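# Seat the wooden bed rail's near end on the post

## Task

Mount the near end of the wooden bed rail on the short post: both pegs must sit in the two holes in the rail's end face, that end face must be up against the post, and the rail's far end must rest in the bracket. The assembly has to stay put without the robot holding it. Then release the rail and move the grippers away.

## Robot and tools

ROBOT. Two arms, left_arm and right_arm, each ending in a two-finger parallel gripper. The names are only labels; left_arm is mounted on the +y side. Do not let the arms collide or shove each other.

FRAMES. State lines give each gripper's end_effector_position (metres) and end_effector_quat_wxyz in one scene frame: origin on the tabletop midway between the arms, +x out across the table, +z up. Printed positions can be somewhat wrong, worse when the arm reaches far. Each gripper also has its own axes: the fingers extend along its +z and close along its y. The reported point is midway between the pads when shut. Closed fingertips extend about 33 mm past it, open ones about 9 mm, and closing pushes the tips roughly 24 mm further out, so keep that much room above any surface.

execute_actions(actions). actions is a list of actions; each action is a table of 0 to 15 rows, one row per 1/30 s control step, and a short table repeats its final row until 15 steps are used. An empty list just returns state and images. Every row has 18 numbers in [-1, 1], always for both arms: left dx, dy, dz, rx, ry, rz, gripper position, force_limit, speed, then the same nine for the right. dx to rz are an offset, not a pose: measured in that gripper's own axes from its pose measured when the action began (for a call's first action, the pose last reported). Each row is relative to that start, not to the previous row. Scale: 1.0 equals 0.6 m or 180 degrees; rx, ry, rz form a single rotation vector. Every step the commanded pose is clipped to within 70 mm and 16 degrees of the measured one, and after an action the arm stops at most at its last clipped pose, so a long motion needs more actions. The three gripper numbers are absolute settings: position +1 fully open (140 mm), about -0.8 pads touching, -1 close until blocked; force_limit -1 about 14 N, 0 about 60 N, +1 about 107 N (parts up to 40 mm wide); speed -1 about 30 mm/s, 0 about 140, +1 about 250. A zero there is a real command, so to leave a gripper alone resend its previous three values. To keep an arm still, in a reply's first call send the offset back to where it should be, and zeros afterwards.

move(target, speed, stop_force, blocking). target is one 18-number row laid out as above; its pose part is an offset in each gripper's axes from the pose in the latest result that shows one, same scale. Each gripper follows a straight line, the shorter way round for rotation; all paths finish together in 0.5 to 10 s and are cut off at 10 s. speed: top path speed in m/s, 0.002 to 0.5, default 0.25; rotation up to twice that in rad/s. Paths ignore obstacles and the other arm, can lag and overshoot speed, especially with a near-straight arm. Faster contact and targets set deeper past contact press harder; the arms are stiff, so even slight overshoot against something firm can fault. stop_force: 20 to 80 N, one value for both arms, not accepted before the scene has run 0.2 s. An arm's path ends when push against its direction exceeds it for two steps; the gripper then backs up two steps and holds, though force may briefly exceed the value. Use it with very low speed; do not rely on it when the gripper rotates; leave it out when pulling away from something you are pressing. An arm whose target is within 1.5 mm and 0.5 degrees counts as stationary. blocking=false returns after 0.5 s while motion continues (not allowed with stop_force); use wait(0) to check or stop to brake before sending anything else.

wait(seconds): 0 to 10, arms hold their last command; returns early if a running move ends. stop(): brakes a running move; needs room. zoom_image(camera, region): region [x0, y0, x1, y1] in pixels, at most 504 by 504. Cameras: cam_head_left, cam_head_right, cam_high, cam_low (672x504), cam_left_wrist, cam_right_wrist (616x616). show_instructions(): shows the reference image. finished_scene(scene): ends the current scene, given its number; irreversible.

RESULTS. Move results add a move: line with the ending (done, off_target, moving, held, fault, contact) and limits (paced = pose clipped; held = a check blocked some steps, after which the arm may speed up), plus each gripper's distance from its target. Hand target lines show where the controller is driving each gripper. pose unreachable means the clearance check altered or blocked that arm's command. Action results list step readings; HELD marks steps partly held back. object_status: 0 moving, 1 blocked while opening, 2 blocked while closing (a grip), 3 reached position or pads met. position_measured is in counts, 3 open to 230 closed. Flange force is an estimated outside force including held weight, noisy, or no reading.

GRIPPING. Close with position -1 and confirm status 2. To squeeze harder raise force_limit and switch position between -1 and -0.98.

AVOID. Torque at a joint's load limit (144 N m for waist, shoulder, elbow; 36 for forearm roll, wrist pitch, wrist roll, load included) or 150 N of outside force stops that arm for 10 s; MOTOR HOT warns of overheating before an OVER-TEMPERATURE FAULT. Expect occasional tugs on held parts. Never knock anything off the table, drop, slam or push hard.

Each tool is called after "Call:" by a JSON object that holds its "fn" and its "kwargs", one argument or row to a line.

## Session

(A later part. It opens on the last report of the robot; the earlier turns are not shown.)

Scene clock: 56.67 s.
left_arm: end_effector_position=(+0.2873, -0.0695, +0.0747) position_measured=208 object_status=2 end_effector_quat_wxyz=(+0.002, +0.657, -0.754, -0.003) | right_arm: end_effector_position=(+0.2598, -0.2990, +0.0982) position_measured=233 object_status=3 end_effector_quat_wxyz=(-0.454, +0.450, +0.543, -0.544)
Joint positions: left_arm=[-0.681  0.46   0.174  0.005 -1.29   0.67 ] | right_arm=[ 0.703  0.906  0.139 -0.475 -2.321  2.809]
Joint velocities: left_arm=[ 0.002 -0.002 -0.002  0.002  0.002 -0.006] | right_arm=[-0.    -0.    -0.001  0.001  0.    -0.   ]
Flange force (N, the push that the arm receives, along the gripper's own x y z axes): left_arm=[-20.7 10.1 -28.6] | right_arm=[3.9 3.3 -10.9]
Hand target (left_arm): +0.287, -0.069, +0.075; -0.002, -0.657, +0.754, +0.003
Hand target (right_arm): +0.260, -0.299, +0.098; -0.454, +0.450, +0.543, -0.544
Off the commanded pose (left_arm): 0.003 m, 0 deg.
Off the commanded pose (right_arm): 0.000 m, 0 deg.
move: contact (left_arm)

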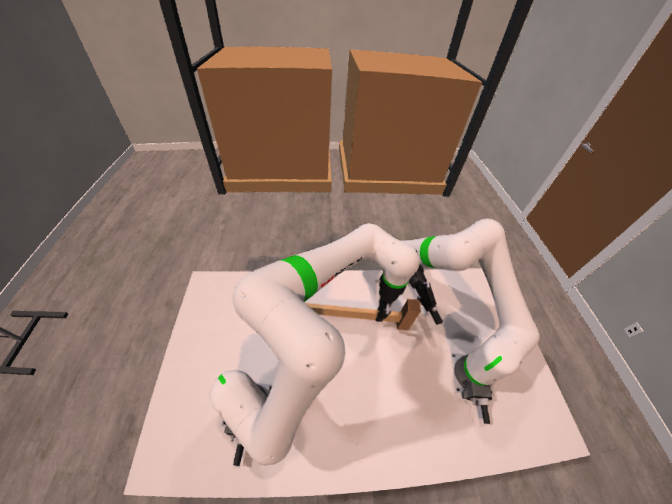

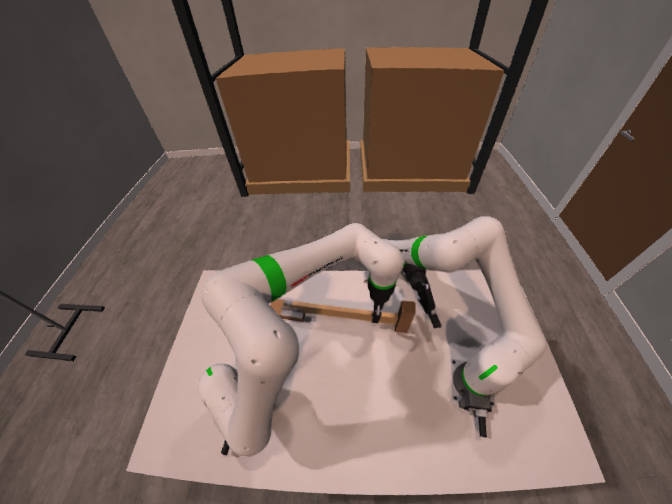

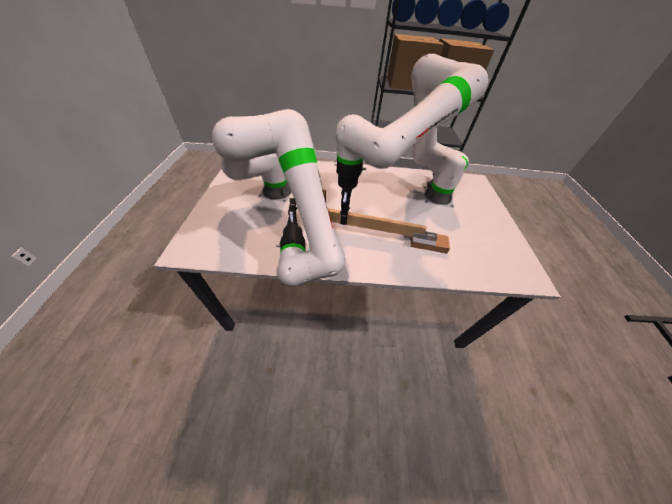

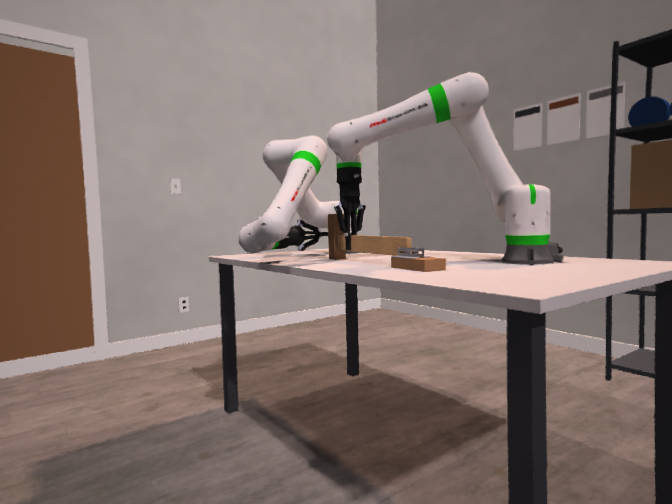

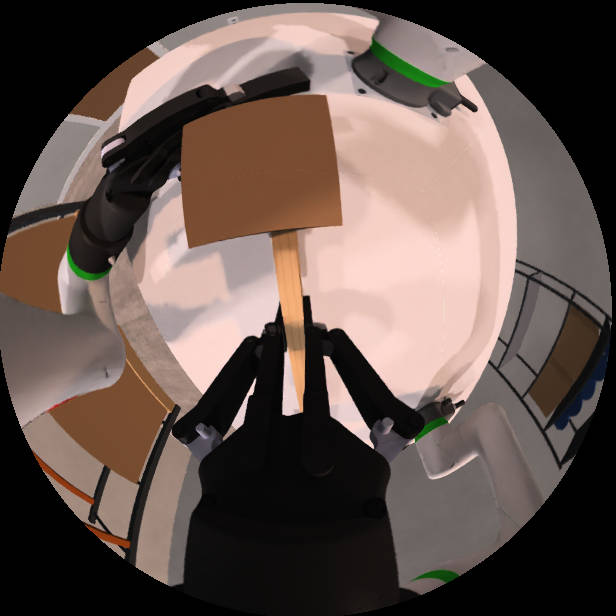

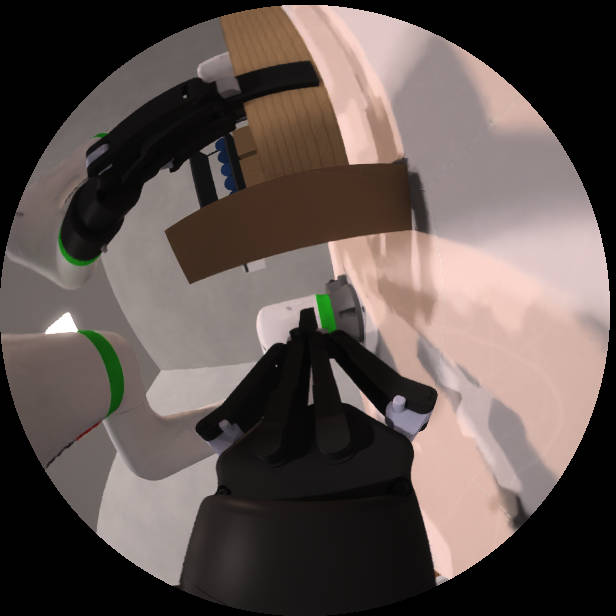

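Call:
{"fn": "execute_actions", "kwargs": {
  "actions": [
    [[0,0,0,0,0,0,-0.2,0.8,0,0,0,0,0,0,0,-1,0,0.5],[0,0,0,0,0,0,-0.2,0.8,0,0,0,0,0,0,0,-1,0,0.5],[0,0,0,0,0,0,-0.2,0.8,0,0,0,0,0,0,0,-1,0,0.5],[0,0,0,0,0,0,-0.2,0.8,0,0,0,0,0,0,0,-1,0,0.5],[0,0,0,0,0,0,-0.2,0.8,0,0,0,0,0,0,0,-1,0,0.5],[0,0,0,0,0,0,-0.2,0.8,0,0,0,0,0,0,0,-1,0,0.5],[0,0,-0.0001,0,0,0,-0.2,0.8,0,0,0,0,0,0,0,-1,0,0.5],[-0.0002,0,-0.0005,0,0,0,-0.2,0.8,0,-0.0003,-0.0001,0,0,0,0,-1,0,0.5],[-0.0007,0,-0.0017,0,0,0,-0.2,0.8,0,-0.0011,-0.0003,0,0,0,0,-1,0,0.5],[-0.0015,0,-0.0039,0,0,0,-0.2,0.8,0,-0.0025,-0.0007,0,0,0,0,-1,0,0.5],[-0.0027,0,-0.0073,0,0,0,-0.2,0.8,0,-0.0046,-0.0014,0,0,0,0,-1,0,0.5],[-0.0045,0,-0.012,0,0,0,-0.2,0.8,0,-0.0075,-0.0022,0,0,0,0,-1,0,0.5],[-0.0068,0,-0.018,0,0,0,-0.2,0.8,0,-0.0113,-0.0034,0,0,0,0,-1,0,0.5],[-0.0096,0,-0.0255,0,0,0,-0.2,0.8,0,-0.016,-0.0048,0,0,0,0,-1,0,0.5],[-0.0129,0,-0.0344,0,0,0,-0.2,0.8,0,-0.0215,-0.0064,0,0,0,0,-1,0,0.5]],
    [[-0.0099,0,-0.0264,0,0,0,-0.2,0.8,0,-0.0165,-0.005,0,0,0,0,-1,0,0.5],[-0.0142,0,-0.0378,0,0,0,-0.2,0.8,0,-0.0237,-0.0071,0,0,0,0,-1,0,0.5],[-0.0189,0,-0.0503,0,0,0,-0.2,0.8,0,-0.0315,-0.0094,0,0,0,0,-1,0,0.5],[-0.0239,0,-0.0637,0,0,0,-0.2,0.8,0,-0.0398,-0.012,0,0,0,0,-1,0,0.5],[-0.0292,0,-0.0779,0,0,0,-0.2,0.8,0,-0.0487,-0.0146,0,0,0,0,-1,0,0.5],[-0.0347,0,-0.0926,0,0,0,-0.2,0.8,0,-0.0579,-0.0174,0,0,0,0,-1,0,0.5],[-0.0404,0,-0.1076,0,0,0,-0.2,0.8,0,-0.0673,-0.0202,0,0,0,0,-1,0,0.5],[-0.046,0,-0.1228,0,0,0,-0.2,0.8,0,-0.0767,-0.023,0,0,0,0,-1,0,0.5],[-0.0517,0,-0.1378,0,0,0,-0.2,0.8,0,-0.0862,-0.0258,0,0,0,0,-1,0,0.5],[-0.0572,0,-0.1525,0,0,0,-0.2,0.8,0,-0.0953,-0.0286,0,0,0,0,-1,0,0.5],[-0.0625,0,-0.1667,0,0,0,-0.2,0.8,0,-0.1042,-0.0313,0,0,0,0,-1,0,0.5],[-0.0675,0,-0.1801,0,0,0,-0.2,0.8,0,-0.1126,-0.0338,0,0,0,0,-1,0,0.5],[-0.0722,0,-0.1926,0,0,0,-0.2,0.8,0,-0.1204,-0.0361,0,0,0,0,-1,0,0.5],[-0.0765,0,-0.204,0,0,0,-0.2,0.8,0,-0.1275,-0.0382,0,0,0,0,-1,0,0.5],[-0.0803,0,-0.2142,0,0,0,-0.2,0.8,0,-0.1339,-0.0402,0,0,0,0,-1,0,0.5]],
    [[-0.0114,0,-0.0305,0,0,0,-0.2,0.8,0,-0.0191,-0.0057,0,0,0,0,-1,0,0.5],[-0.0142,0,-0.038,0,0,0,-0.2,0.8,0,-0.0237,-0.0071,0,0,0,0,-1,0,0.5],[-0.0165,0,-0.044,0,0,0,-0.2,0.8,0,-0.0275,-0.0083,0,0,0,0,-1,0,0.5],[-0.0183,0,-0.0487,0,0,0,-0.2,0.8,0,-0.0304,-0.0091,0,0,0,0,-1,0,0.5],[-0.0195,0,-0.0521,0,0,0,-0.2,0.8,0,-0.0326,-0.0098,0,0,0,0,-1,0,0.5],[-0.0204,0,-0.0543,0,0,0,-0.2,0.8,0,-0.0339,-0.0102,0,0,0,0,-1,0,0.5],[-0.0208,0,-0.0555,0,0,0,-0.2,0.8,0,-0.0347,-0.0104,0,0,0,0,-1,0,0.5],[-0.021,0,-0.056,0,0,0,-0.2,0.8,0,-0.035,-0.0105,0,0,0,0,-1,0,0.5]]
  ]
}}

Scene clock: 60.93 s.
left_arm: end_effector_position=(+0.2957, -0.0129, +0.2284) position_measured=154 object_status=3 end_effector_quat_wxyz=(+0.003, +0.657, -0.754, -0.002) | right_arm: end_effector_position=(+0.2773, -0.3951, +0.1275) position_measured=233 object_status=3 end_effector_quat_wxyz=(-0.454, +0.450, +0.543, -0.544)
Joint positions: left_arm=[-0.599  0.298  0.315  0.005 -1.592  0.589] | right_arm=[ 0.559  0.844  0.048 -0.274 -2.332  2.953]
Joint velocities: left_arm=[ 0.     0.     0.    -0.001 -0.     0.001] | right_arm=[-0.     0.    -0.     0.001  0.     0.   ]
Flange force (N, the push that the arm receives, along the gripper's own x y z axes): left_arm=[-4.5 4.0 0.8] | right_arm=[2.8 3.6 -10.3]
Flange force at the end of the 1st action (N, along the gripper's axes at the end of the call): left_arm=[3.8 0.6 5.8] | right_arm=[5.0 4.2 -7.6]
Flange force at the end of the 2nd action (N, along the gripper's axes at the end of the call): left_arm=[2.8 -2.1 -5.4] | right_arm=[-0.4 1.2 -4.0]
Hand target (left_arm): +0.296, -0.013, +0.228; -0.003, -0.657, +0.754, +0.002
Hand target (right_arm): +0.277, -0.395, +0.127; -0.454, +0.451, +0.543, -0.544
Off the commanded pose (left_arm): 0.000 m, 0 deg.
Off the commanded pose (right_arm): 0.000 m, 0 deg.
Step readings (end_effector_position; steps 1 to 15: 1st action; 16 to 30: 2nd action; 31 to 45: 3rd action):
0: left_arm (+0.2873, -0.0695, +0.0748) | right_arm (+0.2598, -0.2990, +0.0982)
1: left_arm (+0.2873, -0.0695, +0.0748) | right_arm (+0.2598, -0.2990, +0.0982)
2: left_arm (+0.2874, -0.0695, +0.0748) | right_arm (+0.2598, -0.2990, +0.0982)
4: left_arm (+0.2874, -0.0696, +0.0748) | right_arm (+0.2598, -0.2990, +0.0982)
8: left_arm (+0.2874, -0.0696, +0.0748) | right_arm (+0.2598, -0.2990, +0.0982)
15: left_arm (+0.2878, -0.0655, +0.0857) | right_arm (+0.2610, -0.3059, +0.1001)
16: left_arm (+0.2880, -0.0640, +0.0897) | right_arm (+0.2615, -0.3085, +0.1008)
17: left_arm (+0.2883, -0.0623, +0.0945) | right_arm (+0.2620, -0.3116, +0.1018)
19: left_arm (+0.2889, -0.0581, +0.1061) | right_arm (+0.2634, -0.3191, +0.1041)
23: left_arm (+0.2906, -0.0472, +0.1358) | right_arm (+0.2668, -0.3379, +0.1100)
30: left_arm (+0.2938, -0.0254, +0.1949) | right_arm (+0.2735, -0.3745, +0.1212)
31: left_arm (+0.2942, -0.0226, +0.2024) | right_arm (+0.2743, -0.3790, +0.1226)
32: left_arm (+0.2946, -0.0204, +0.2085) | right_arm (+0.2750, -0.3827, +0.1237)
34: left_arm (+0.2949, -0.0172, +0.2167) | right_arm (+0.2759, -0.3880, +0.1254)
38: left_arm (+0.2956, -0.0134, +0.2271) | right_arm (+0.2771, -0.3943, +0.1273)
45: end_effector_position above

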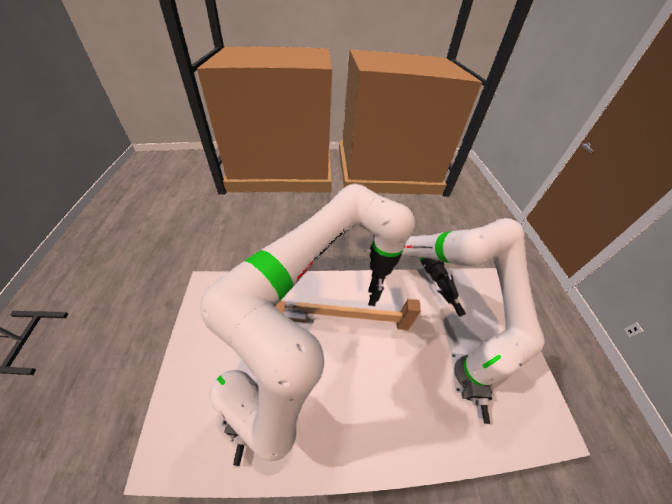

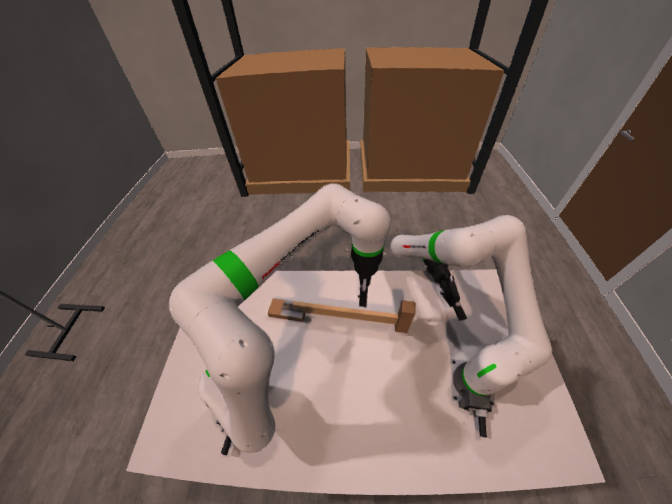

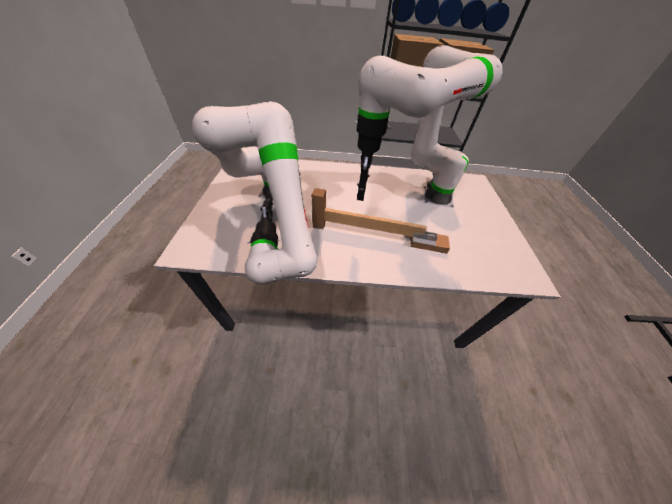

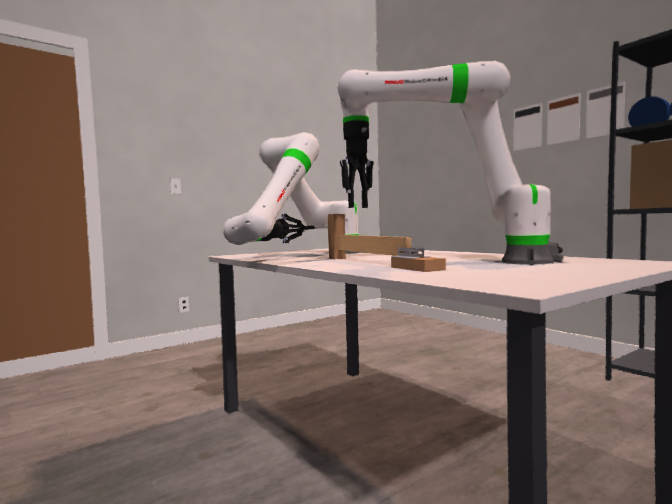

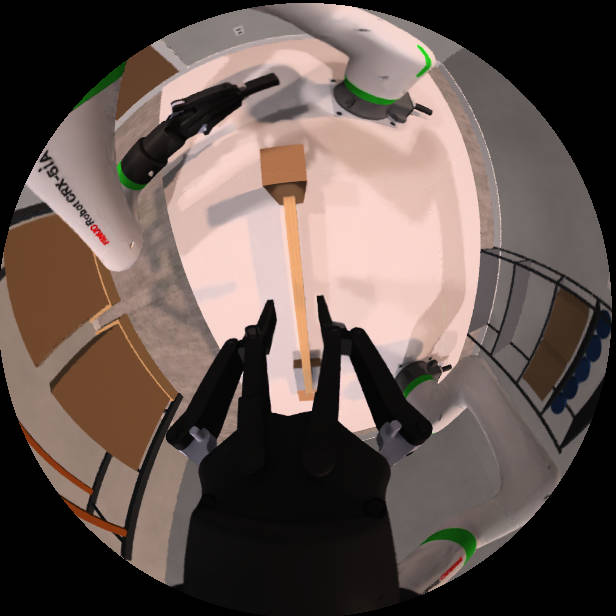

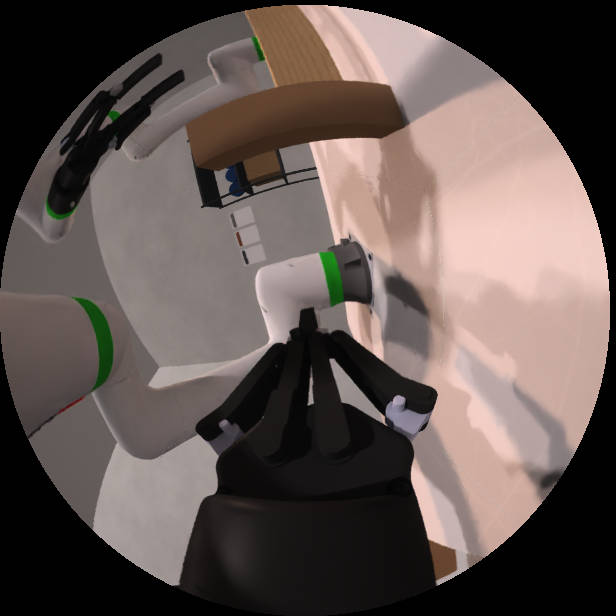

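Call:
{"fn": "zoom_image", "kwargs": {
  "camera": "cam_high",
  "region": [300, 180, 460, 260]
}}

Call:
{"fn": "zoom_image", "kwargs": {
  "camera": "cam_head_right",
  "region": [370, 290, 430, 340]
}}

Call:
{"fn": "zoom_image", "kwargs": {
  "camera": "cam_low",
  "region": [310, 200, 460, 280]
}}

Region (300, 180, 460, 260) of cam_high's 672x504 image, scaled by 3.150, with more detail than that image has.

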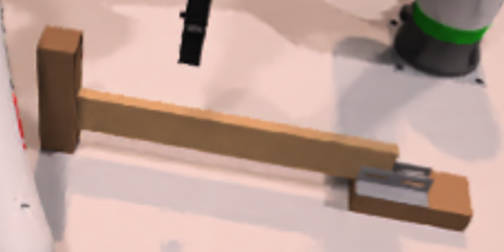

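Region (370, 290, 430, 340) of cam_head_right's 672x504 image, scaled by 8.400, with more detail than that image has.

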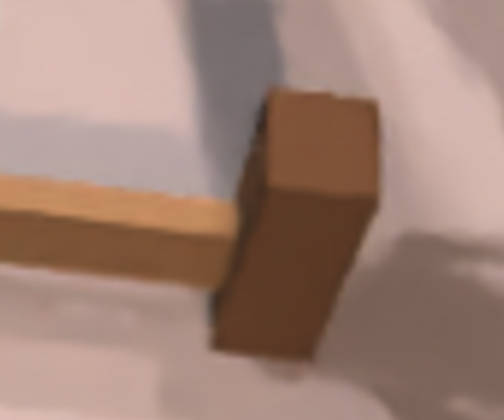

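Region (310, 200, 460, 280) of cam_low's 672x504 image, scaled by 3.360, with more detail than that image has; it fills the top 269 rows of this view, and the rest is white.

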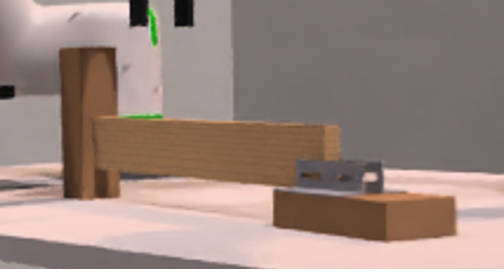

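The rail is seated against the post, supported on the pegs, with its far end in the bracket, and both arms are clear.

Call:
{"fn": "finished_scene", "kwargs": {
  "scene": 2
}}

The scene is finished: the task was done.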